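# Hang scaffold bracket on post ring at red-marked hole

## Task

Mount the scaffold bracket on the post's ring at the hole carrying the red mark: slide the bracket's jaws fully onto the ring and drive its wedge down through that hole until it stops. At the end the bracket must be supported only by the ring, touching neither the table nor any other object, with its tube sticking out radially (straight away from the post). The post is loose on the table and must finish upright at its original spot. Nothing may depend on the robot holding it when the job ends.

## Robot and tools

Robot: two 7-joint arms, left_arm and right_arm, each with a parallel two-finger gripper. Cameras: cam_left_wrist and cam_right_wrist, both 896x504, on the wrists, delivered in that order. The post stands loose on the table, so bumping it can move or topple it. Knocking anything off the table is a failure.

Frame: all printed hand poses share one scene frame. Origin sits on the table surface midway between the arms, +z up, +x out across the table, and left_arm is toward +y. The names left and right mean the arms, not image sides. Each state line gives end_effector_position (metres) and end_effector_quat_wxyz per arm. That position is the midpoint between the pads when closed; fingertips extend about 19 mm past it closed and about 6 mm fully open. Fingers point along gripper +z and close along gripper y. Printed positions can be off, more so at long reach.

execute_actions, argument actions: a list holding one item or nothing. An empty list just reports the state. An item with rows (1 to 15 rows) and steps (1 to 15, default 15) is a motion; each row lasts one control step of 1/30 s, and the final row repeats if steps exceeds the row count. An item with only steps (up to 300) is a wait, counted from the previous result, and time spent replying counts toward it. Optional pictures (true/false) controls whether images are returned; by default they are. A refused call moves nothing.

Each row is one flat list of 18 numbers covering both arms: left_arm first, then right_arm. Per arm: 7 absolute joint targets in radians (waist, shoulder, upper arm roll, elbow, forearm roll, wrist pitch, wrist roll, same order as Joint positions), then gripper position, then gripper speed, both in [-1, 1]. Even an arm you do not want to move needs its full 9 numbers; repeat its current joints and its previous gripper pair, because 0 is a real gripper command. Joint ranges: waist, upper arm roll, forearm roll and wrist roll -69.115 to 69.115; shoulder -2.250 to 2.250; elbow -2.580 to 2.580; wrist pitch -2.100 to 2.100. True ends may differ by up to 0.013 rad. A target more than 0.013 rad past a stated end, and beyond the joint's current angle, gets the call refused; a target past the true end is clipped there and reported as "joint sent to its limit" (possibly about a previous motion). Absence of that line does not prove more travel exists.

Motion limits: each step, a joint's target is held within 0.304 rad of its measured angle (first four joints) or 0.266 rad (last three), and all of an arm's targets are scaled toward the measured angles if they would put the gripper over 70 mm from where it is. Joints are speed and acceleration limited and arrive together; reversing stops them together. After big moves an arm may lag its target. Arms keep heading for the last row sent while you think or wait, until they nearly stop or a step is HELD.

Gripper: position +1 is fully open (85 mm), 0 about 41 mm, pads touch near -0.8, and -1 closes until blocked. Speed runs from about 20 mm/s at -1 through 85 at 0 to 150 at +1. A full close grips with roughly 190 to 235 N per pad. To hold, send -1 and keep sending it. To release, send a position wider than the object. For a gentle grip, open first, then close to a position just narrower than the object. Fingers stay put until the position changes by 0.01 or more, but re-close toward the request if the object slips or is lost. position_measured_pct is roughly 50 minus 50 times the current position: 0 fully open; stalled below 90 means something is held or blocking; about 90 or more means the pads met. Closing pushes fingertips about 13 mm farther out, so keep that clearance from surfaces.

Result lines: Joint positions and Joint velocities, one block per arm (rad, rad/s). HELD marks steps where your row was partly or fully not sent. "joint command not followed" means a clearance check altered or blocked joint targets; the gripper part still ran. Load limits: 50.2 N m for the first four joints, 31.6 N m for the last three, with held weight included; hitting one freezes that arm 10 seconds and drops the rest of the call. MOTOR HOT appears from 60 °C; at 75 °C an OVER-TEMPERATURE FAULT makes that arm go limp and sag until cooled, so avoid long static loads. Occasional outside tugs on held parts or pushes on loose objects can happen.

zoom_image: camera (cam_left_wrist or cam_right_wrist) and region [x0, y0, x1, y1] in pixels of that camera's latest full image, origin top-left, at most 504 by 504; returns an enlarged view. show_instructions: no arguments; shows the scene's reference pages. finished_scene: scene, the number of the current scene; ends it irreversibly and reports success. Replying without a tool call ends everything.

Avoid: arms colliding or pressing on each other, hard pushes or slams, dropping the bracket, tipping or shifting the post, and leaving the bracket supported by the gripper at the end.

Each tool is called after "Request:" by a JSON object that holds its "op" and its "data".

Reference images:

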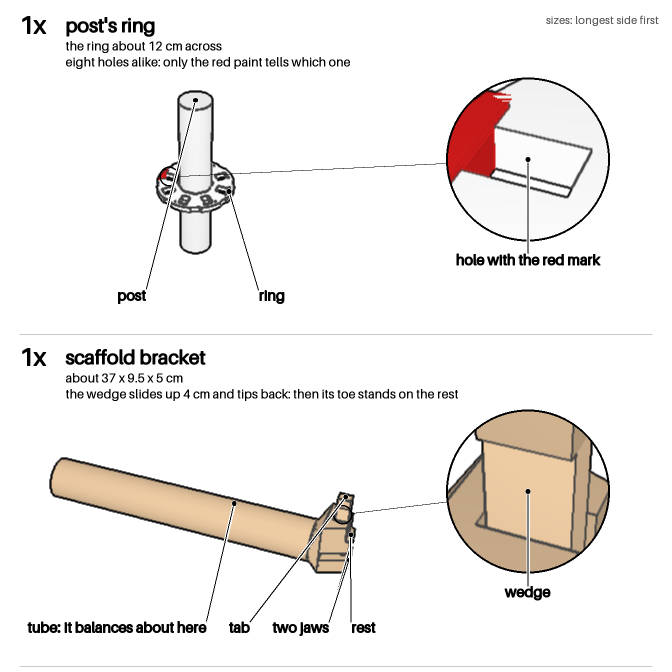

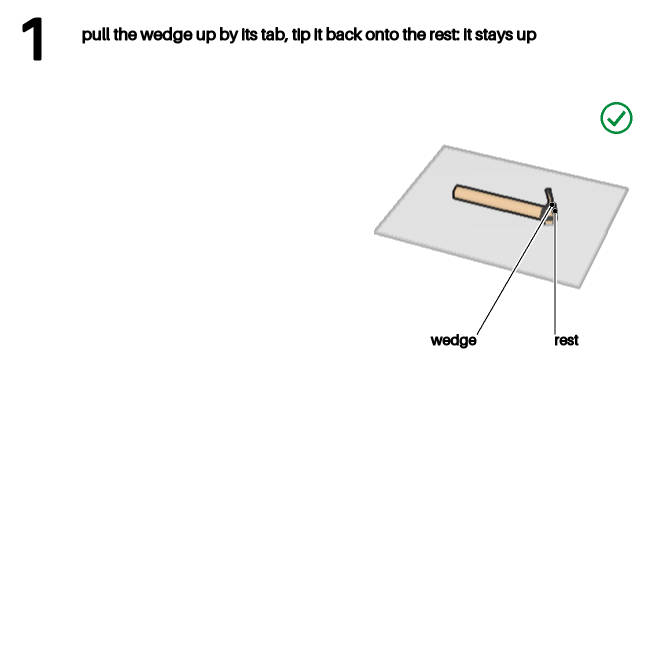

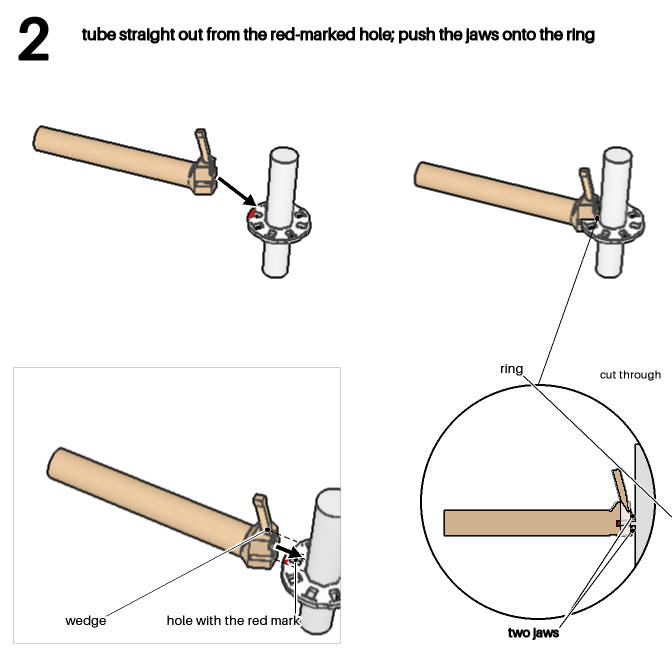

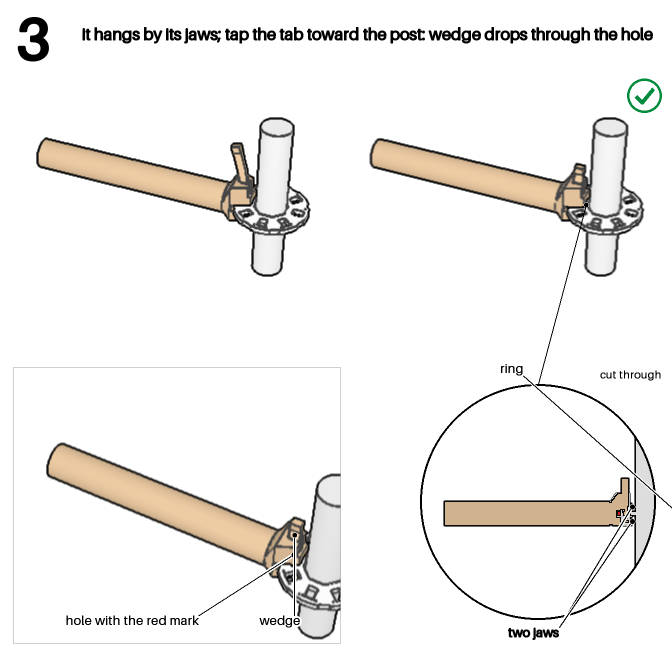

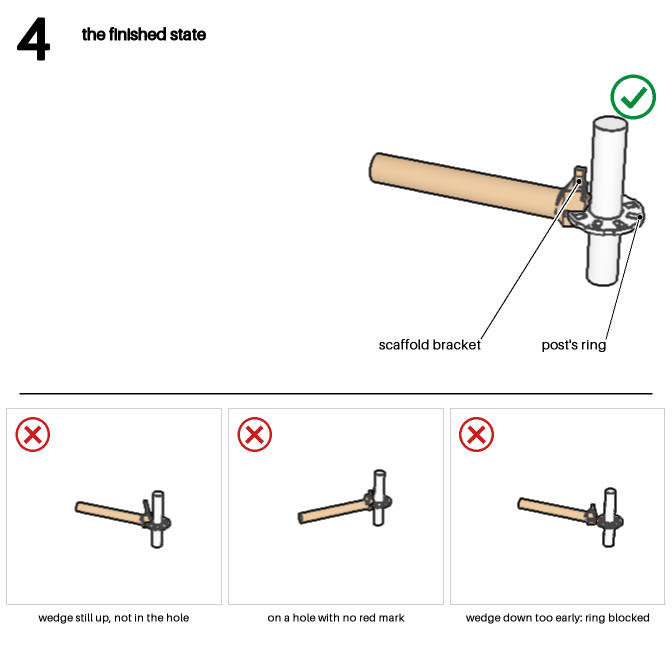

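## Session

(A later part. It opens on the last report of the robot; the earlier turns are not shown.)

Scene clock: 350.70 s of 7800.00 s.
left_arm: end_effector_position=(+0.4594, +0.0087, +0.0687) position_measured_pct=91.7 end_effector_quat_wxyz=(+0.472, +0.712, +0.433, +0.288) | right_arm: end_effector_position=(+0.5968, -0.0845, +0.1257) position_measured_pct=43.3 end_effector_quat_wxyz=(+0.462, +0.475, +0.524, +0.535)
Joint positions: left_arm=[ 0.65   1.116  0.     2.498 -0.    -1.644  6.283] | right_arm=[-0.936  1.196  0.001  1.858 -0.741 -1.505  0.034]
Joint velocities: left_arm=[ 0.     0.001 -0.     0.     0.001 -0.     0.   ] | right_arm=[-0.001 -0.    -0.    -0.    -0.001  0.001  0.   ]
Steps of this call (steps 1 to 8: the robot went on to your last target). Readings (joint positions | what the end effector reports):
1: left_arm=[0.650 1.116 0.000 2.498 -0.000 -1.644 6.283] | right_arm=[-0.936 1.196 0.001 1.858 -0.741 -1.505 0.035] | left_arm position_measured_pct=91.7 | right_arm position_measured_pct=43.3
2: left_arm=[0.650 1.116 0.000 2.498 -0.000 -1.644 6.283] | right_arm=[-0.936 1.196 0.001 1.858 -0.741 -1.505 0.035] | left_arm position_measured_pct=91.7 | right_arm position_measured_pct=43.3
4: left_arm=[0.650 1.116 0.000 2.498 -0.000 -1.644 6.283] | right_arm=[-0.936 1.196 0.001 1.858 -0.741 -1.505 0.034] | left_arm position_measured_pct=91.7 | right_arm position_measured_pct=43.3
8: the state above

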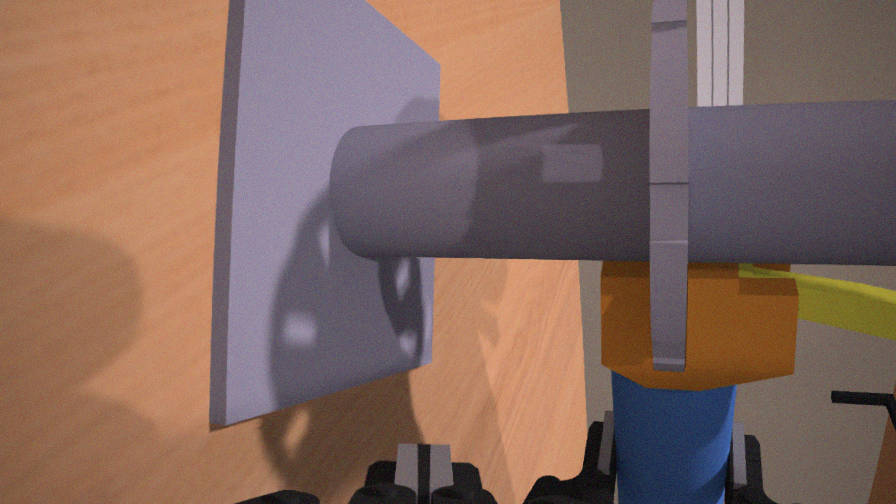

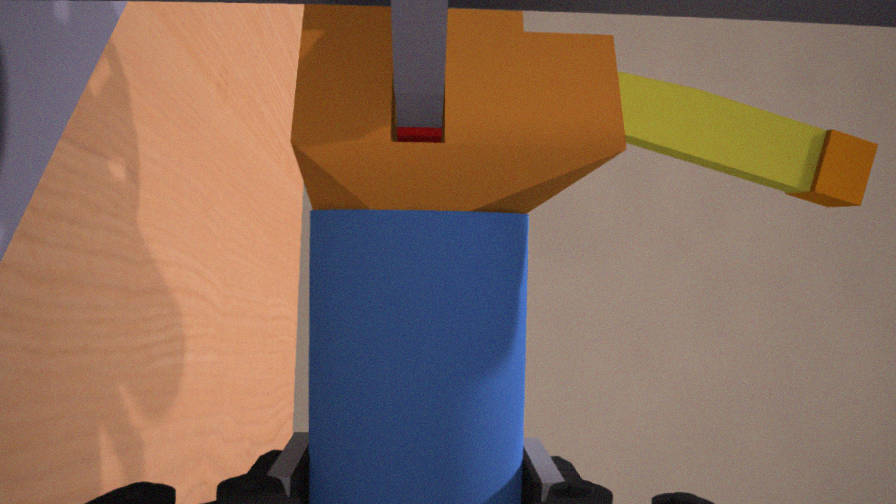

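Request:
{"op": "execute_actions", "data": {"actions": [{"rows": [[0.65,0.70,0.0,2.498,0.0,-1.5,6.283,-1,0, -0.9350,1.1952,0.0,1.8616,-0.7339,-1.5078,0.0319,-1,0]], "steps": 15}], "pictures": false}}

Request:
{"op": "execute_actions", "data": {"actions": [{"rows": [[0.75,0.58,0.0,2.40,0.25,-1.25,6.17,-1,0, -0.9350,1.1952,0.0,1.8616,-0.7339,-1.5078,0.0319,-1,0]], "steps": 10}], "pictures": false}}

Request:
{"op": "execute_actions", "data": {"actions": [{"rows": [[0.85,0.50,0.0,2.30,0.51,-1.02,6.05,-1,0, -0.9350,1.1952,0.0,1.8616,-0.7339,-1.5078,0.0319,-1,0]], "steps": 10}], "pictures": false}}

Request:
{"op": "execute_actions", "data": {"actions": [{"rows": [[0.9356,0.4621,0.0,2.2086,0.7605,-0.7950,5.9368,-1,0, -0.9350,1.1952,0.0,1.8616,-0.7339,-1.5078,0.0319,-1,0]], "steps": 15}], "pictures": false}}

Request:
{"op": "execute_actions", "data": {"actions": [{"steps": 8}]}}

Scene clock: 385.67 s of 7800.00 s.
left_arm: end_effector_position=(+0.4926, -0.0084, +0.2133) position_measured_pct=91.7 end_effector_quat_wxyz=(+0.545, +0.658, +0.400, +0.332) | right_arm: end_effector_position=(+0.5966, -0.0847, +0.1258) position_measured_pct=43.3 end_effector_quat_wxyz=(+0.461, +0.474, +0.525, +0.537)
Joint positions: left_arm=[ 0.65   0.786 -0.     2.498 -0.    -1.526  6.283] | right_arm=[-0.934  1.195  0.     1.861 -0.735 -1.508  0.031]
Joint velocities: left_arm=[ 0.    -0.704  0.    -0.002  0.001  0.21   0.   ] | right_arm=[ 0.001 -0.     0.     0.001  0.    -0.001  0.001]
Steps of this call (steps 1 to 15: the robot went on to your last target; steps 16 to 90: nothing new was sent; then 31.47 s passed at rest; steps 91 to 105: all 15 steps of this action). Readings (joint positions | what the end effector reports):
91: left_arm=[0.650 1.114 -0.000 2.498 -0.000 -1.643 6.283] | right_arm=[-0.936 1.196 0.001 1.858 -0.741 -1.505 0.034] | left_arm position_measured_pct=91.7 | right_arm position_measured_pct=43.3
92: left_arm=[0.650 1.108 -0.000 2.498 -0.000 -1.640 6.283] | right_arm=[-0.935 1.196 0.000 1.859 -0.738 -1.506 0.033] | left_arm position_measured_pct=91.7 | right_arm position_measured_pct=43.3
94: left_arm=[0.650 1.077 -0.000 2.498 -0.000 -1.627 6.283] | right_arm=[-0.934 1.196 0.000 1.861 -0.736 -1.507 0.032] | left_arm position_measured_pct=91.7 | right_arm position_measured_pct=43.3
98: left_arm=[0.650 0.969 -0.000 2.498 -0.000 -1.583 6.283] | right_arm=[-0.934 1.196 0.000 1.861 -0.735 -1.507 0.031] | left_arm position_measured_pct=91.7 | right_arm position_measured_pct=43.3
105: the state above

Scene clock: 386.00 s of 7800.00 s.
left_arm: end_effector_position=(+0.5190, -0.0040, +0.2711) position_measured_pct=91.7 end_effector_quat_wxyz=(+0.514, +0.639, +0.417, +0.392) | right_arm: end_effector_position=(+0.5966, -0.0847, +0.1259) position_measured_pct=43.3 end_effector_quat_wxyz=(+0.461, +0.474, +0.525, +0.536)
Joint positions: left_arm=[ 0.741  0.593  0.     2.407  0.234 -1.267  6.177] | right_arm=[-0.934  1.195  0.     1.862 -0.735 -1.508  0.032]
Joint velocities: left_arm=[ 0.116 -0.182 -0.002 -0.164  0.451  0.429 -0.202] | right_arm=[-0.    -0.     0.    -0.001 -0.     0.     0.   ]
Steps of this call (steps 1 to 10: all 10 steps of this action). Readings (joint positions | what the end effector reports):
1: left_arm=[0.650 0.762 -0.000 2.498 0.000 -1.518 6.283] | right_arm=[-0.934 1.195 0.000 1.862 -0.735 -1.508 0.031] | left_arm position_measured_pct=91.7 | right_arm position_measured_pct=43.3
2: left_arm=[0.653 0.734 -0.000 2.496 0.004 -1.506 6.281] | right_arm=[-0.934 1.195 0.000 1.862 -0.735 -1.508 0.032] | left_arm position_measured_pct=91.7 | right_arm position_measured_pct=43.3
4: left_arm=[0.670 0.690 -0.000 2.482 0.036 -1.459 6.267] | right_arm=[-0.934 1.195 0.000 1.862 -0.735 -1.508 0.032] | left_arm position_measured_pct=91.7 | right_arm position_measured_pct=43.3
8: left_arm=[0.727 0.614 0.000 2.425 0.185 -1.313 6.199] | right_arm=[-0.934 1.195 0.000 1.862 -0.735 -1.508 0.032] | left_arm position_measured_pct=91.7 | right_arm position_measured_pct=43.3
10: the state above

Scene clock: 386.33 s of 7800.00 s.
left_arm: end_effector_position=(+0.5260, -0.0085, +0.2798) position_measured_pct=91.7 end_effector_quat_wxyz=(+0.469, +0.634, +0.469, +0.398) | right_arm: end_effector_position=(+0.5965, -0.0847, +0.1259) position_measured_pct=43.3 end_effector_quat_wxyz=(+0.461, +0.474, +0.525, +0.536)
Joint positions: left_arm=[ 0.843  0.506  0.001  2.304  0.503 -1.027  6.053] | right_arm=[-0.934  1.195  0.001  1.862 -0.735 -1.508  0.032]
Joint velocities: left_arm=[ 0.052 -0.045  0.    -0.069  0.192  0.17  -0.088] | right_arm=[-0.     0.     0.    -0.001  0.     0.     0.   ]
Steps of this call (steps 1 to 10: all 10 steps of this action). Readings (joint positions | what the end effector reports):
1: left_arm=[0.746 0.587 -0.000 2.402 0.248 -1.254 6.171] | right_arm=[-0.934 1.195 0.001 1.862 -0.735 -1.508 0.032] | left_arm position_measured_pct=91.7 | right_arm position_measured_pct=43.3
2: left_arm=[0.755 0.578 -0.001 2.394 0.266 -1.235 6.163] | right_arm=[-0.934 1.195 0.001 1.862 -0.735 -1.508 0.032] | left_arm position_measured_pct=91.7 | right_arm position_measured_pct=43.3
4: left_arm=[0.785 0.553 -0.001 2.368 0.330 -1.176 6.132] | right_arm=[-0.934 1.195 0.001 1.862 -0.735 -1.508 0.032] | left_arm position_measured_pct=91.7 | right_arm position_measured_pct=43.3
8: left_arm=[0.834 0.513 0.000 2.314 0.473 -1.053 6.067] | right_arm=[-0.934 1.195 0.001 1.862 -0.735 -1.508 0.032] | left_arm position_measured_pct=91.7 | right_arm position_measured_pct=43.3
10: the state above

Scene clock: 386.83 s of 7800.00 s.
left_arm: end_effector_position=(+0.5106, -0.0316, +0.2597) position_measured_pct=91.7 end_effector_quat_wxyz=(+0.427, +0.645, +0.528, +0.350) | right_arm: end_effector_position=(+0.5965, -0.0847, +0.1260) position_measured_pct=43.3 end_effector_quat_wxyz=(+0.461, +0.474, +0.525, +0.536)
Joint positions: left_arm=[ 0.934  0.463  0.     2.209  0.76  -0.795  5.937] | right_arm=[-0.934  1.195  0.001  1.862 -0.735 -1.508  0.032]
Joint velocities: left_arm=[ 0.015 -0.006 -0.    -0.007  0.006  0.005 -0.003] | right_arm=[-0.002 -0.     0.     0.001  0.     0.001  0.001]
Steps of this call (steps 1 to 15: all 15 steps of this action). Readings (joint positions | what the end effector reports):
1: left_arm=[0.845 0.504 0.000 2.301 0.509 -1.022 6.051] | right_arm=[-0.934 1.195 0.001 1.862 -0.735 -1.508 0.032] | left_arm position_measured_pct=91.7 | right_arm position_measured_pct=43.3
2: left_arm=[0.852 0.501 -0.001 2.296 0.521 -1.011 6.045] | right_arm=[-0.934 1.195 0.001 1.862 -0.735 -1.508 0.032] | left_arm position_measured_pct=91.7 | right_arm position_measured_pct=43.3
4: left_arm=[0.875 0.489 -0.001 2.275 0.575 -0.961 6.021] | right_arm=[-0.934 1.195 0.001 1.862 -0.735 -1.508 0.032] | left_arm position_measured_pct=91.7 | right_arm position_measured_pct=43.3
8: left_arm=[0.921 0.469 0.001 2.223 0.720 -0.831 5.955] | right_arm=[-0.934 1.195 0.001 1.862 -0.735 -1.508 0.032] | left_arm position_measured_pct=91.7 | right_arm position_measured_pct=43.3
15: the state above

Scene clock: 387.10 s of 7800.00 s.
left_arm: end_effector_position=(+0.5102, -0.0324, +0.2601) position_measured_pct=91.7 end_effector_quat_wxyz=(+0.427, +0.645, +0.528, +0.350) | right_arm: end_effector_position=(+0.5965, -0.0847, +0.1260) position_measured_pct=43.3 end_effector_quat_wxyz=(+0.461, +0.474, +0.525, +0.536)
Joint positions: left_arm=[ 0.935  0.462  0.     2.209  0.76  -0.795  5.937] | right_arm=[-0.934  1.195  0.001  1.862 -0.735 -1.508  0.032]
Joint velocities: left_arm=[ 0.001 -0.001 -0.     0.     0.    -0.001 -0.001] | right_arm=[ 0.001  0.     0.    -0.001  0.     0.    -0.   ]
Steps of this call (steps 1 to 8: the robot went on to your last target). Readings (joint positions | what the end effector reports):
1: left_arm=[0.934 0.463 0.000 2.209 0.760 -0.795 5.937] | right_arm=[-0.934 1.195 0.001 1.862 -0.735 -1.508 0.032] | left_arm position_measured_pct=91.7 | right_arm position_measured_pct=43.3
2: left_arm=[0.935 0.463 0.000 2.209 0.760 -0.795 5.937] | right_arm=[-0.934 1.195 0.001 1.862 -0.735 -1.508 0.032] | left_arm position_measured_pct=91.7 | right_arm position_measured_pct=43.3
4: left_arm=[0.935 0.462 0.000 2.209 0.760 -0.795 5.937] | right_arm=[-0.934 1.195 0.001 1.862 -0.735 -1.508 0.032] | left_arm position_measured_pct=91.7 | right_arm position_measured_pct=43.3
8: the state above

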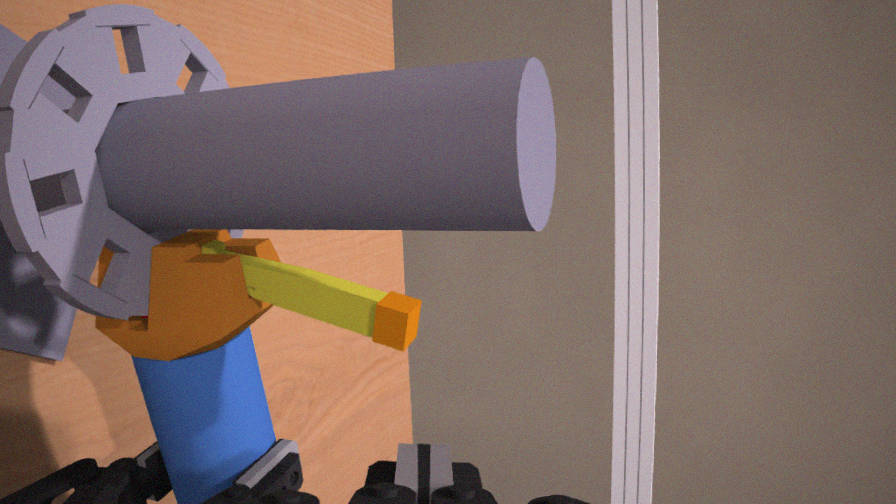

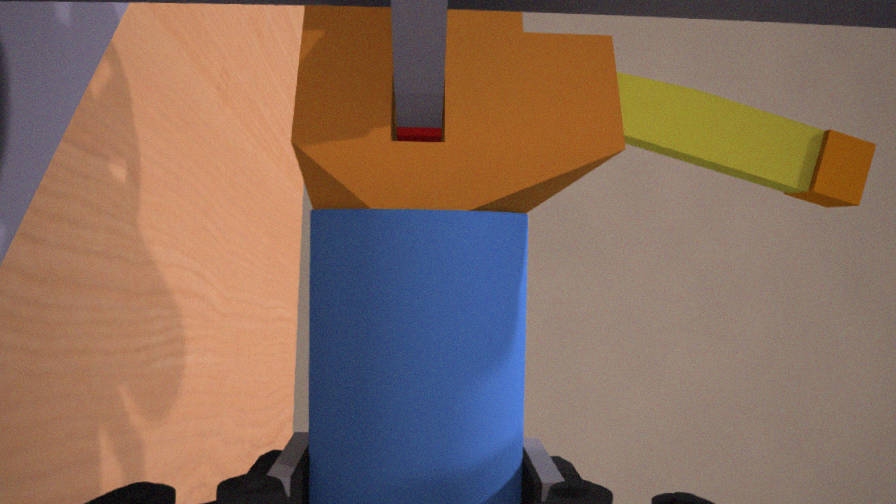

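Request:
{"op": "execute_actions", "data": {"actions": [{"rows": [[0.8552,0.6039,0.0,2.0789,0.6535,-0.7808,5.9865,-1,0, -0.9350,1.1952,0.0,1.8616,-0.7339,-1.5078,0.0319,-1,0]], "steps": 15}], "pictures": false}}

Request:
{"op": "execute_actions", "data": {"actions": [{"steps": 5}]}}

Scene clock: 399.43 s of 7800.00 s.
left_arm: end_effector_position=(+0.5659, -0.0449, +0.2296) position_measured_pct=91.7 end_effector_quat_wxyz=(+0.429, +0.645, +0.527, +0.350) | right_arm: end_effector_position=(+0.5965, -0.0847, +0.1260) position_measured_pct=43.3 end_effector_quat_wxyz=(+0.461, +0.474, +0.525, +0.536)
Joint positions: left_arm=[ 0.857  0.601 -0.     2.079  0.654 -0.781  5.986] | right_arm=[-0.934  1.195  0.001  1.862 -0.735 -1.508  0.032]
Joint velocities: left_arm=[-0.014  0.025 -0.    -0.006 -0.002  0.001  0.002] | right_arm=[ 0.001 -0.    -0.     0.    -0.    -0.    -0.001]
Steps of this call (steps 1 to 15: the robot went on to your last target; steps 16 to 90: nothing new was sent; then 8.83 s passed at rest; steps 91 to 105: all 15 steps of this action). Readings (joint positions | what the end effector reports):
91: left_arm=[0.935 0.464 0.000 2.208 0.760 -0.795 5.937] | right_arm=[-0.934 1.195 0.001 1.862 -0.735 -1.508 0.032] | left_arm position_measured_pct=91.7 | right_arm position_measured_pct=43.3
92: left_arm=[0.931 0.470 0.001 2.203 0.756 -0.795 5.939] | right_arm=[-0.934 1.195 0.001 1.862 -0.735 -1.508 0.032] | left_arm position_measured_pct=91.7 | right_arm position_measured_pct=43.3
94: left_arm=[0.913 0.501 0.001 2.178 0.736 -0.792 5.948] | right_arm=[-0.934 1.195 0.001 1.862 -0.735 -1.508 0.032] | left_arm position_measured_pct=91.7 | right_arm position_measured_pct=43.3
98: left_arm=[0.870 0.579 -0.001 2.103 0.673 -0.783 5.978] | right_arm=[-0.934 1.195 0.001 1.862 -0.735 -1.508 0.032] | left_arm position_measured_pct=91.7 | right_arm position_measured_pct=43.3
105: the state above

Scene clock: 399.60 s of 7800.00 s.
left_arm: end_effector_position=(+0.5663, -0.0443, +0.2285) position_measured_pct=91.7 end_effector_quat_wxyz=(+0.428, +0.645, +0.528, +0.350) | right_arm: end_effector_position=(+0.5965, -0.0847, +0.1260) position_measured_pct=43.3 end_effector_quat_wxyz=(+0.461, +0.474, +0.525, +0.536)
Joint positions: left_arm=[ 0.856  0.603 -0.     2.079  0.654 -0.781  5.986] | right_arm=[-0.934  1.195  0.001  1.862 -0.735 -1.508  0.032]
Joint velocities: left_arm=[-0.003  0.005  0.    -0.    -0.001 -0.    -0.   ] | right_arm=[-0.001 -0.     0.    -0.    -0.    -0.     0.001]
Steps of this call (steps 1 to 5: the robot went on to your last target). Readings (joint positions | what the end effector reports):
1: left_arm=[0.856 0.602 -0.000 2.079 0.654 -0.781 5.986] | right_arm=[-0.934 1.195 0.001 1.862 -0.735 -1.508 0.032] | left_arm position_measured_pct=91.7 | right_arm position_measured_pct=43.3
2: left_arm=[0.856 0.602 -0.000 2.079 0.654 -0.781 5.986] | right_arm=[-0.934 1.195 0.001 1.862 -0.735 -1.508 0.032] | left_arm position_measured_pct=91.7 | right_arm position_measured_pct=43.3
4: left_arm=[0.856 0.603 -0.000 2.079 0.654 -0.781 5.986] | right_arm=[-0.934 1.195 0.001 1.862 -0.735 -1.508 0.032] | left_arm position_measured_pct=91.7 | right_arm position_measured_pct=43.3
5: the state above

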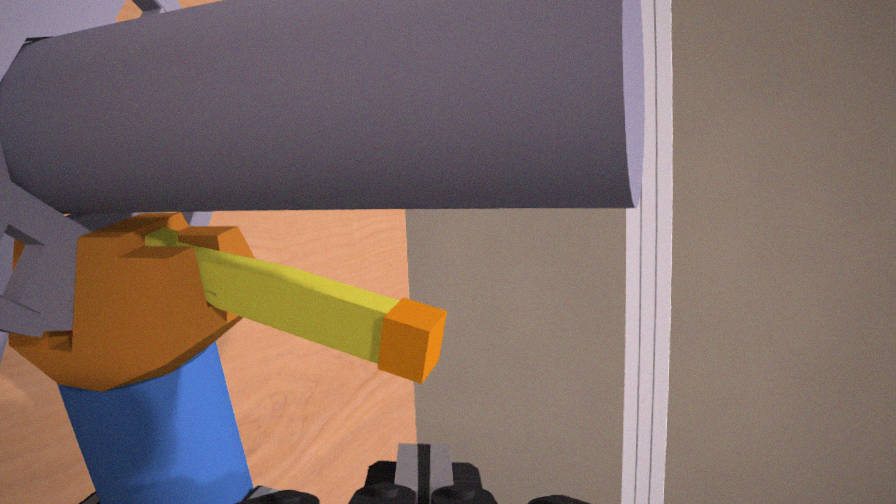

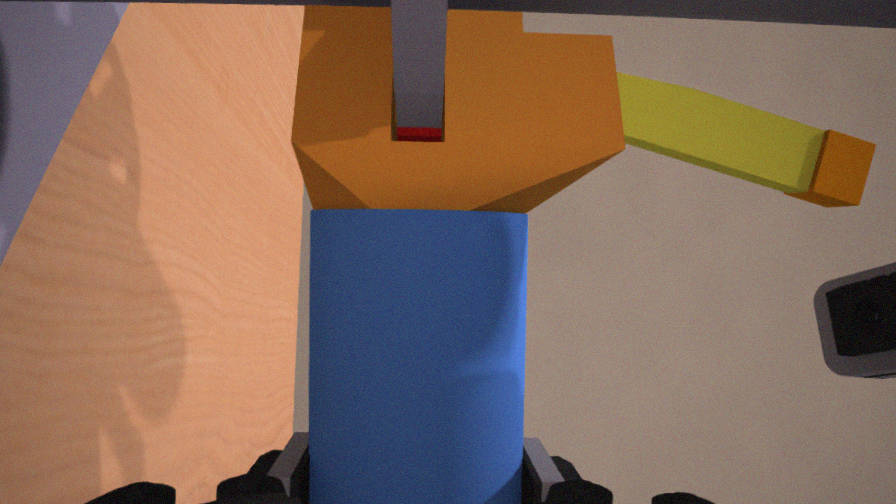

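Request:
{"op": "execute_actions", "data": {"actions": [{"rows": [[0.8366,0.5954,0.0,2.1026,0.6218,-0.7888,6.0077,-1,0, -0.9350,1.1952,0.0,1.8616,-0.7339,-1.5078,0.0319,-1,0],[0.8366,0.5954,0.0,2.1026,0.6218,-0.7888,6.0077,-1,0, -0.9350,1.1952,0.0,1.8616,-0.7339,-1.5078,0.0319,-1,0],[0.8366,0.5954,0.0,2.1026,0.6218,-0.7888,6.0077,-1,0, -0.9350,1.1952,0.0,1.8616,-0.7339,-1.5078,0.0319,-1,0],[0.8366,0.5954,0.0,2.1026,0.6218,-0.7888,6.0077,-1,0, -0.9350,1.1952,0.0,1.8616,-0.7339,-1.5078,0.0319,-1,0],[0.8181,0.5868,0.0,2.1262,0.5902,-0.7967,6.0288,-1,0, -0.9350,1.1952,0.0,1.8616,-0.7339,-1.5078,0.0319,-1,0],[0.8181,0.5868,0.0,2.1262,0.5902,-0.7967,6.0288,-1,0, -0.9350,1.1952,0.0,1.8616,-0.7339,-1.5078,0.0319,-1,0],[0.8181,0.5868,0.0,2.1262,0.5902,-0.7967,6.0288,-1,0, -0.9350,1.1952,0.0,1.8616,-0.7339,-1.5078,0.0319,-1,0],[0.8181,0.5868,0.0,2.1262,0.5902,-0.7967,6.0288,-1,0, -0.9350,1.1952,0.0,1.8616,-0.7339,-1.5078,0.0319,-1,0],[0.7995,0.5783,0.0,2.1499,0.5585,-0.8047,6.0500,-1,0, -0.9350,1.1952,0.0,1.8616,-0.7339,-1.5078,0.0319,-1,0]], "steps": 15}], "pictures": false}}

Request:
{"op": "execute_actions", "data": {"actions": [{"steps": 12}]}}

Scene clock: 406.40 s of 7800.00 s.
left_arm: end_effector_position=(+0.5624, -0.0171, +0.2279) position_measured_pct=91.7 end_effector_quat_wxyz=(+0.428, +0.645, +0.527, +0.350) | right_arm: end_effector_position=(+0.5965, -0.0847, +0.1259) position_measured_pct=43.3 end_effector_quat_wxyz=(+0.461, +0.474, +0.525, +0.536)
Joint positions: left_arm=[ 0.803  0.58  -0.     2.148  0.561 -0.804  6.048] | right_arm=[-0.934  1.195  0.001  1.862 -0.735 -1.508  0.032]
Joint velocities: left_arm=[-0.024 -0.012  0.005  0.029 -0.038 -0.009  0.024] | right_arm=[ 0.     0.    -0.    -0.001  0.    -0.001 -0.   ]
Steps of this call (steps 1 to 15: the robot went on to your last target; steps 16 to 90: nothing new was sent; then 3.30 s passed at rest; steps 91 to 105: all 15 steps of this action). Readings (joint positions | what the end effector reports):
91: left_arm=[0.854 0.603 0.000 2.080 0.652 -0.781 5.987] | right_arm=[-0.934 1.195 0.001 1.862 -0.735 -1.508 0.032] | left_arm position_measured_pct=91.7 | right_arm position_measured_pct=43.3
92: left_arm=[0.849 0.601 0.001 2.085 0.646 -0.782 5.991] | right_arm=[-0.934 1.195 0.001 1.862 -0.735 -1.508 0.032] | left_arm position_measured_pct=91.7 | right_arm position_measured_pct=43.3
94: left_arm=[0.842 0.598 -0.000 2.095 0.632 -0.786 6.001] | right_arm=[-0.934 1.195 0.001 1.862 -0.735 -1.508 0.032] | left_arm position_measured_pct=91.7 | right_arm position_measured_pct=43.3
98: left_arm=[0.825 0.590 -0.000 2.117 0.602 -0.794 6.021] | right_arm=[-0.934 1.195 0.001 1.862 -0.735 -1.508 0.032] | left_arm position_measured_pct=91.7 | right_arm position_measured_pct=43.3
105: the state above

Scene clock: 406.80 s of 7800.00 s.
left_arm: end_effector_position=(+0.5624, -0.0159, +0.2281) position_measured_pct=91.7 end_effector_quat_wxyz=(+0.428, +0.645, +0.528, +0.350) | right_arm: end_effector_position=(+0.5965, -0.0847, +0.1259) position_measured_pct=43.3 end_effector_quat_wxyz=(+0.461, +0.474, +0.525, +0.536)
Joint positions: left_arm=[ 0.8    0.578  0.     2.15   0.558 -0.805  6.05 ] | right_arm=[-0.934  1.195  0.001  1.862 -0.735 -1.508  0.032]
Joint velocities: left_arm=[-0.001  0.002  0.     0.    -0.001 -0.    -0.   ] | right_arm=[ 0.     0.    -0.     0.001  0.    -0.001  0.001]
Steps of this call (steps 1 to 12: the robot went on to your last target). Readings (joint positions | what the end effector reports):
1: left_arm=[0.802 0.579 0.000 2.148 0.560 -0.804 6.049] | right_arm=[-0.934 1.195 0.001 1.862 -0.735 -1.508 0.032] | left_arm position_measured_pct=91.7 | right_arm position_measured_pct=43.3
2: left_arm=[0.801 0.579 0.000 2.149 0.559 -0.804 6.049] | right_arm=[-0.934 1.195 0.001 1.862 -0.735 -1.508 0.032] | left_arm position_measured_pct=91.7 | right_arm position_measured_pct=43.3
4: left_arm=[0.801 0.579 0.000 2.149 0.559 -0.805 6.050] | right_arm=[-0.934 1.195 0.001 1.862 -0.735 -1.508 0.032] | left_arm position_measured_pct=91.7 | right_arm position_measured_pct=43.3
8: left_arm=[0.800 0.578 0.000 2.150 0.558 -0.805 6.050] | right_arm=[-0.934 1.195 0.001 1.862 -0.735 -1.508 0.032] | left_arm position_measured_pct=91.7 | right_arm position_measured_pct=43.3
12: the state above

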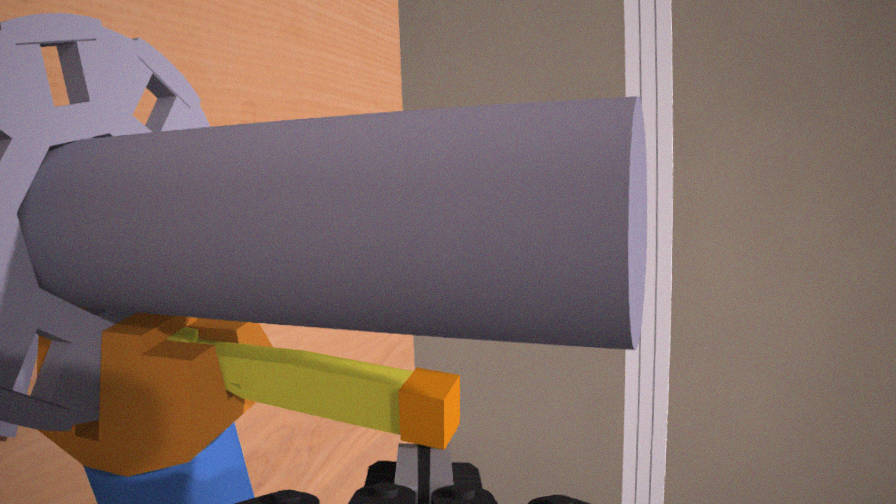

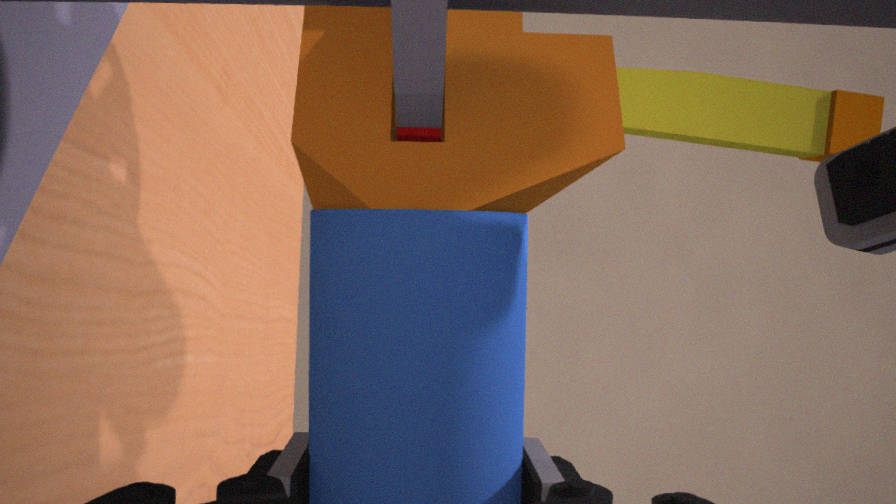

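Request:
{"op": "execute_actions", "data": {"actions": [{"rows": [[0.7861,0.5721,0.0,2.1670,0.5356,-0.8105,6.0653,-1,0, -0.9350,1.1952,0.0,1.8616,-0.7339,-1.5078,0.0319,-1,0]], "steps": 15}]}}

Scene clock: 410.13 s of 7800.00 s.
left_arm: end_effector_position=(+0.5611, -0.0089, +0.2280) position_measured_pct=91.7 end_effector_quat_wxyz=(+0.428, +0.645, +0.528, +0.349) | right_arm: end_effector_position=(+0.5964, -0.0847, +0.1256) position_measured_pct=43.3 end_effector_quat_wxyz=(+0.460, +0.474, +0.525, +0.536)
Joint positions: left_arm=[ 0.786  0.572 -0.     2.167  0.536 -0.81   6.065] | right_arm=[-0.934  1.196  0.     1.862 -0.735 -1.508  0.031]
Joint velocities: left_arm=[-0.001 -0.     0.    -0.    -0.    -0.001 -0.001] | right_arm=[-0.001  0.     0.     0.001  0.     0.     0.002]
Steps of this call (steps 1 to 15: the robot went on to your last target; steps 16 to 85: nothing new was sent; steps 86 to 100: all 15 steps of this action). Readings (joint positions | what the end effector reports):
86: left_arm=[0.799 0.578 0.001 2.151 0.557 -0.805 6.051] | right_arm=[-0.934 1.195 0.001 1.862 -0.735 -1.508 0.032] | left_arm position_measured_pct=91.7 | right_arm position_measured_pct=43.3
87: left_arm=[0.795 0.576 0.001 2.155 0.552 -0.806 6.054] | right_arm=[-0.934 1.195 0.001 1.862 -0.735 -1.508 0.032] | left_arm position_measured_pct=91.7 | right_arm position_measured_pct=43.3
89: left_arm=[0.790 0.574 -0.000 2.162 0.542 -0.809 6.061] | right_arm=[-0.934 1.195 0.000 1.862 -0.735 -1.508 0.032] | left_arm position_measured_pct=91.7 | right_arm position_measured_pct=43.3
93: left_arm=[0.787 0.573 -0.000 2.166 0.537 -0.810 6.065] | right_arm=[-0.934 1.196 0.000 1.862 -0.735 -1.507 0.032] | left_arm position_measured_pct=91.7 | right_arm position_measured_pct=43.3
100: the state above

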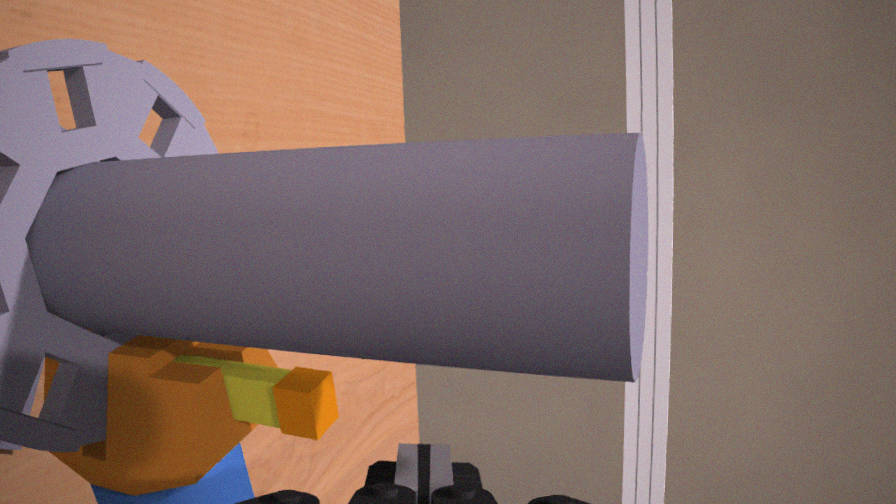

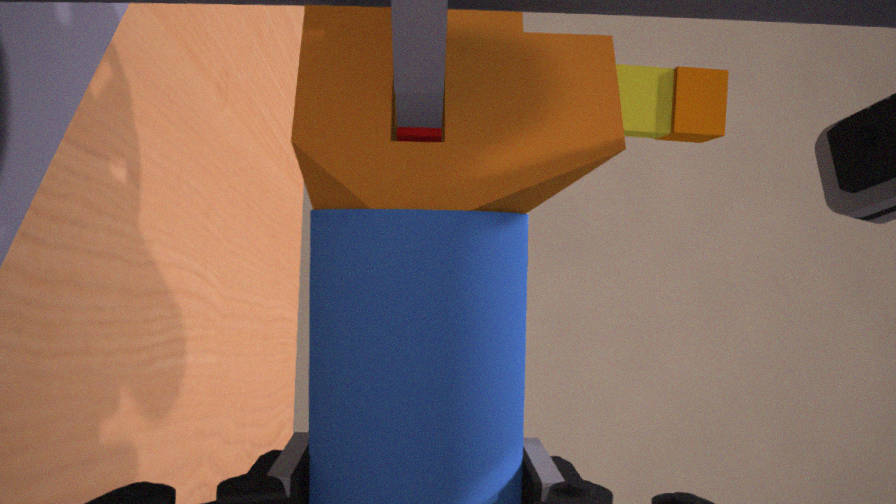

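Request:
{"op": "execute_actions", "data": {"actions": [{"rows": [[0.7520,0.5803,0.0,2.1940,0.4786,-0.8358,6.1027,-1,0, -0.9350,1.1952,0.0,1.8616,-0.7339,-1.5078,0.0319,-1,0]], "steps": 12}], "pictures": false}}

Request:
{"op": "execute_actions", "data": {"actions": [{"rows": [[0.7520,0.6080,0.0,2.1987,0.4661,-0.8647,6.1219,-1,0, -0.9350,1.1952,0.0,1.8616,-0.7339,-1.5078,0.0319,-1,0]], "steps": 15}]}}

Scene clock: 423.37 s of 7800.00 s.
left_arm: end_effector_position=(+0.5624, +0.0044, +0.2223) position_measured_pct=91.7 end_effector_quat_wxyz=(+0.428, +0.645, +0.528, +0.350) | right_arm: end_effector_position=(+0.5965, -0.0847, +0.1259) position_measured_pct=43.3 end_effector_quat_wxyz=(+0.461, +0.474, +0.525, +0.536)
Joint positions: left_arm=[ 0.753  0.58  -0.     2.194  0.479 -0.836  6.102] | right_arm=[-0.934  1.195  0.     1.862 -0.735 -1.508  0.032]
Joint velocities: left_arm=[-0.008  0.    -0.     0.003 -0.005 -0.002  0.003] | right_arm=[ 0.001 -0.    -0.    -0.    -0.     0.001 -0.   ]
Steps of this call (steps 1 to 15: the robot went on to your last target; steps 16 to 90: nothing new was sent; then 9.83 s passed at rest; steps 91 to 102: all 12 steps of this action). Readings (joint positions | what the end effector reports):
91: left_arm=[0.784 0.572 0.000 2.168 0.534 -0.811 6.066] | right_arm=[-0.934 1.195 0.000 1.862 -0.735 -1.508 0.032] | left_arm position_measured_pct=91.7 | right_arm position_measured_pct=43.3
92: left_arm=[0.777 0.574 0.001 2.172 0.526 -0.815 6.071] | right_arm=[-0.934 1.195 0.000 1.862 -0.735 -1.508 0.032] | left_arm position_measured_pct=91.7 | right_arm position_measured_pct=43.3
94: left_arm=[0.762 0.578 -0.000 2.184 0.500 -0.827 6.089] | right_arm=[-0.934 1.195 0.000 1.862 -0.735 -1.508 0.032] | left_arm position_measured_pct=91.7 | right_arm position_measured_pct=43.3
98: left_arm=[0.755 0.580 -0.000 2.193 0.481 -0.835 6.101] | right_arm=[-0.934 1.195 0.000 1.862 -0.735 -1.508 0.032] | left_arm position_measured_pct=91.7 | right_arm position_measured_pct=43.3
102: the state above

Scene clock: 423.87 s of 7800.00 s.
left_arm: end_effector_position=(+0.5626, +0.0049, +0.2122) position_measured_pct=91.7 end_effector_quat_wxyz=(+0.428, +0.645, +0.528, +0.350) | right_arm: end_effector_position=(+0.5965, -0.0847, +0.1259) position_measured_pct=43.3 end_effector_quat_wxyz=(+0.461, +0.474, +0.525, +0.536)
Joint positions: left_arm=[ 0.752  0.608 -0.     2.199  0.466 -0.865  6.122] | right_arm=[-0.934  1.195  0.     1.862 -0.735 -1.508  0.032]
Joint velocities: left_arm=[-0.     0.003  0.     0.    -0.    -0.001  0.001] | right_arm=[ 0.002  0.     0.    -0.     0.     0.001  0.001]
Steps of this call (steps 1 to 15: all 15 steps of this action). Readings (joint positions | what the end effector reports):
1: left_arm=[0.753 0.582 -0.000 2.194 0.478 -0.837 6.103] | right_arm=[-0.934 1.195 0.000 1.862 -0.735 -1.508 0.032] | left_arm position_measured_pct=91.7 | right_arm position_measured_pct=43.3
2: left_arm=[0.753 0.588 -0.000 2.195 0.476 -0.843 6.106] | right_arm=[-0.934 1.195 0.000 1.862 -0.735 -1.508 0.032] | left_arm position_measured_pct=91.7 | right_arm position_measured_pct=43.3
4: left_arm=[0.752 0.600 -0.000 2.197 0.470 -0.855 6.116] | right_arm=[-0.934 1.195 0.000 1.862 -0.735 -1.508 0.032] | left_arm position_measured_pct=91.7 | right_arm position_measured_pct=43.3
8: left_arm=[0.752 0.606 -0.000 2.199 0.467 -0.863 6.121] | right_arm=[-0.934 1.195 0.000 1.862 -0.735 -1.508 0.032] | left_arm position_measured_pct=91.7 | right_arm position_measured_pct=43.3
15: the state above

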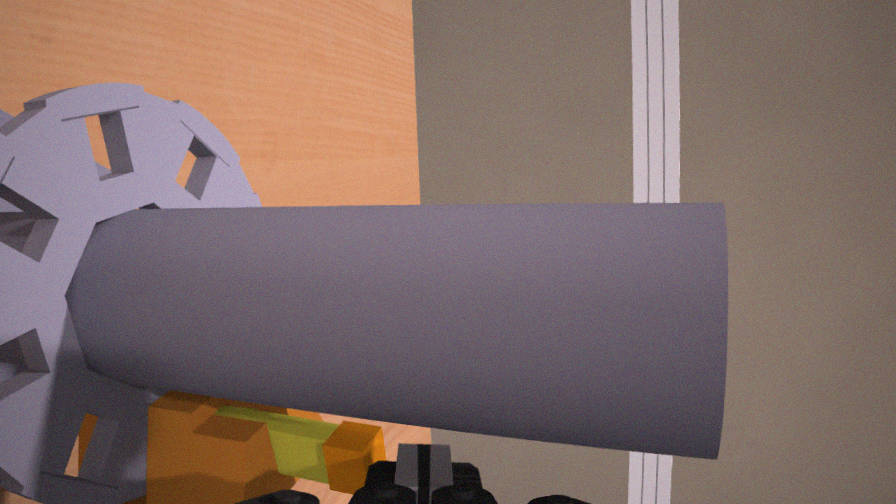

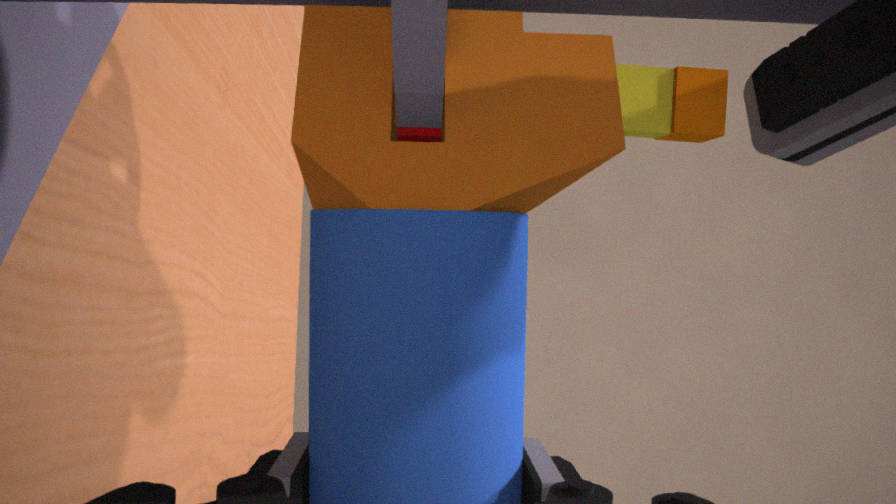

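Request:
{"op": "execute_actions", "data": {"actions": [{"rows": [[0.7520,0.6190,0.0,2.2005,0.4611,-0.8762,6.1295,-1,0, -0.9350,1.1952,0.0,1.8616,-0.7339,-1.5078,0.0319,-1,0],[0.7520,0.6190,0.0,2.2005,0.4611,-0.8762,6.1295,-1,0, -0.9350,1.1952,0.0,1.8616,-0.7339,-1.5078,0.0319,-1,0],[0.7520,0.6190,0.0,2.2005,0.4611,-0.8762,6.1295,-1,0, -0.9350,1.1952,0.0,1.8616,-0.7339,-1.5078,0.0319,-1,0],[0.7520,0.6190,0.0,2.2005,0.4611,-0.8762,6.1295,-1,0, -0.9350,1.1952,0.0,1.8616,-0.7339,-1.5078,0.0319,-1,0],[0.7520,0.6246,0.0,2.2015,0.4586,-0.8820,6.1334,-1,0, -0.9350,1.1952,0.0,1.8616,-0.7339,-1.5078,0.0319,-1,0],[0.7520,0.6246,0.0,2.2015,0.4586,-0.8820,6.1334,-1,0, -0.9350,1.1952,0.0,1.8616,-0.7339,-1.5078,0.0319,-1,0],[0.7520,0.6246,0.0,2.2015,0.4586,-0.8820,6.1334,-1,0, -0.9350,1.1952,0.0,1.8616,-0.7339,-1.5078,0.0319,-1,0],[0.7520,0.6301,0.0,2.2024,0.4561,-0.8878,6.1372,-1,0, -0.9350,1.1952,0.0,1.8616,-0.7339,-1.5078,0.0319,-1,0]], "steps": 15}]}}

Scene clock: 428.77 s of 7800.00 s.
left_arm: end_effector_position=(+0.5627, +0.0048, +0.2050) position_measured_pct=91.7 end_effector_quat_wxyz=(+0.428, +0.645, +0.528, +0.350) | right_arm: end_effector_position=(+0.5965, -0.0847, +0.1258) position_measured_pct=43.3 end_effector_quat_wxyz=(+0.461, +0.474, +0.525, +0.536)
Joint positions: left_arm=[ 0.752  0.629 -0.     2.202  0.456 -0.888  6.137] | right_arm=[-0.934  1.195  0.     1.862 -0.735 -1.508  0.032]
Joint velocities: left_arm=[ 0.     0.004  0.    -0.    -0.002 -0.006  0.003] | right_arm=[ 0.    -0.    -0.001  0.    -0.    -0.001 -0.001]
Steps of this call (steps 1 to 15: the robot went on to your last target; steps 16 to 90: nothing new was sent; then 1.40 s passed at rest; steps 91 to 105: all 15 steps of this action). Readings (joint positions | what the end effector reports):
91: left_arm=[0.752 0.609 -0.000 2.199 0.466 -0.866 6.122] | right_arm=[-0.934 1.195 0.000 1.862 -0.735 -1.508 0.032] | left_arm position_measured_pct=91.7 | right_arm position_measured_pct=43.3
92: left_arm=[0.752 0.613 -0.000 2.199 0.464 -0.869 6.124] | right_arm=[-0.934 1.195 0.000 1.862 -0.735 -1.508 0.032] | left_arm position_measured_pct=91.7 | right_arm position_measured_pct=43.3
94: left_arm=[0.752 0.616 0.000 2.200 0.462 -0.873 6.127] | right_arm=[-0.934 1.195 0.000 1.862 -0.735 -1.508 0.032] | left_arm position_measured_pct=91.7 | right_arm position_measured_pct=43.3
98: left_arm=[0.752 0.623 0.000 2.201 0.459 -0.880 6.132] | right_arm=[-0.934 1.195 0.000 1.862 -0.735 -1.508 0.032] | left_arm position_measured_pct=91.7 | right_arm position_measured_pct=43.3
105: the state above

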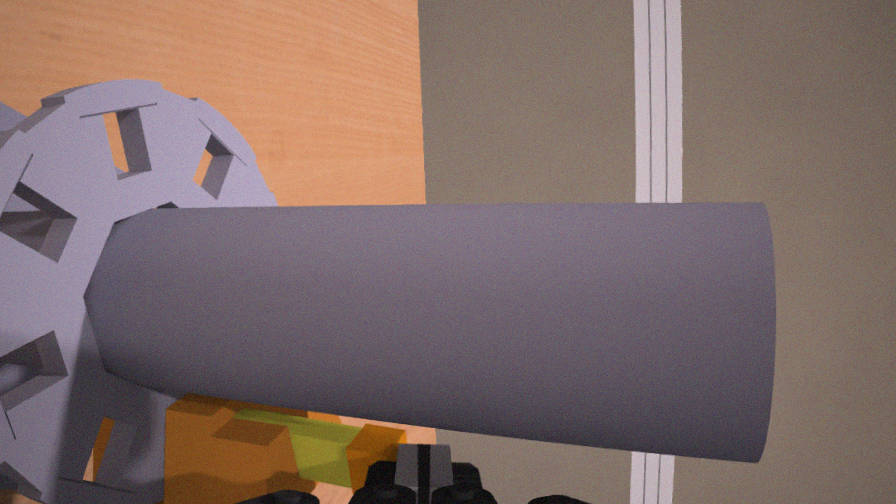

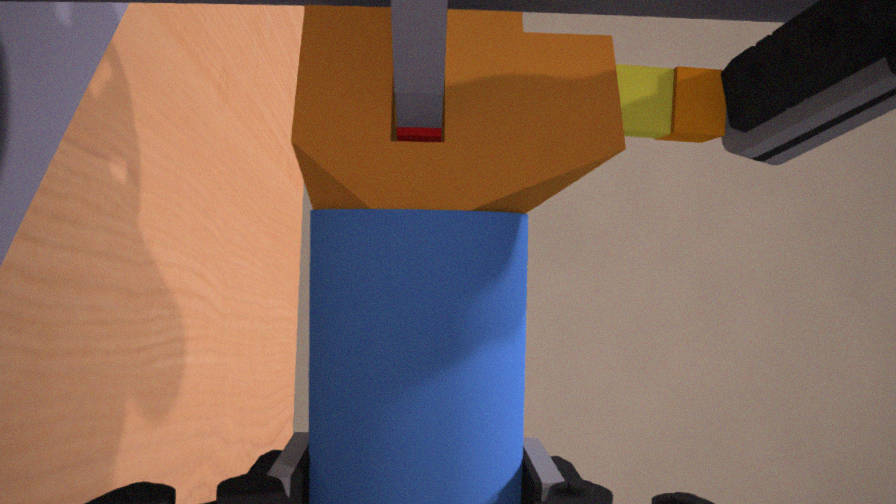

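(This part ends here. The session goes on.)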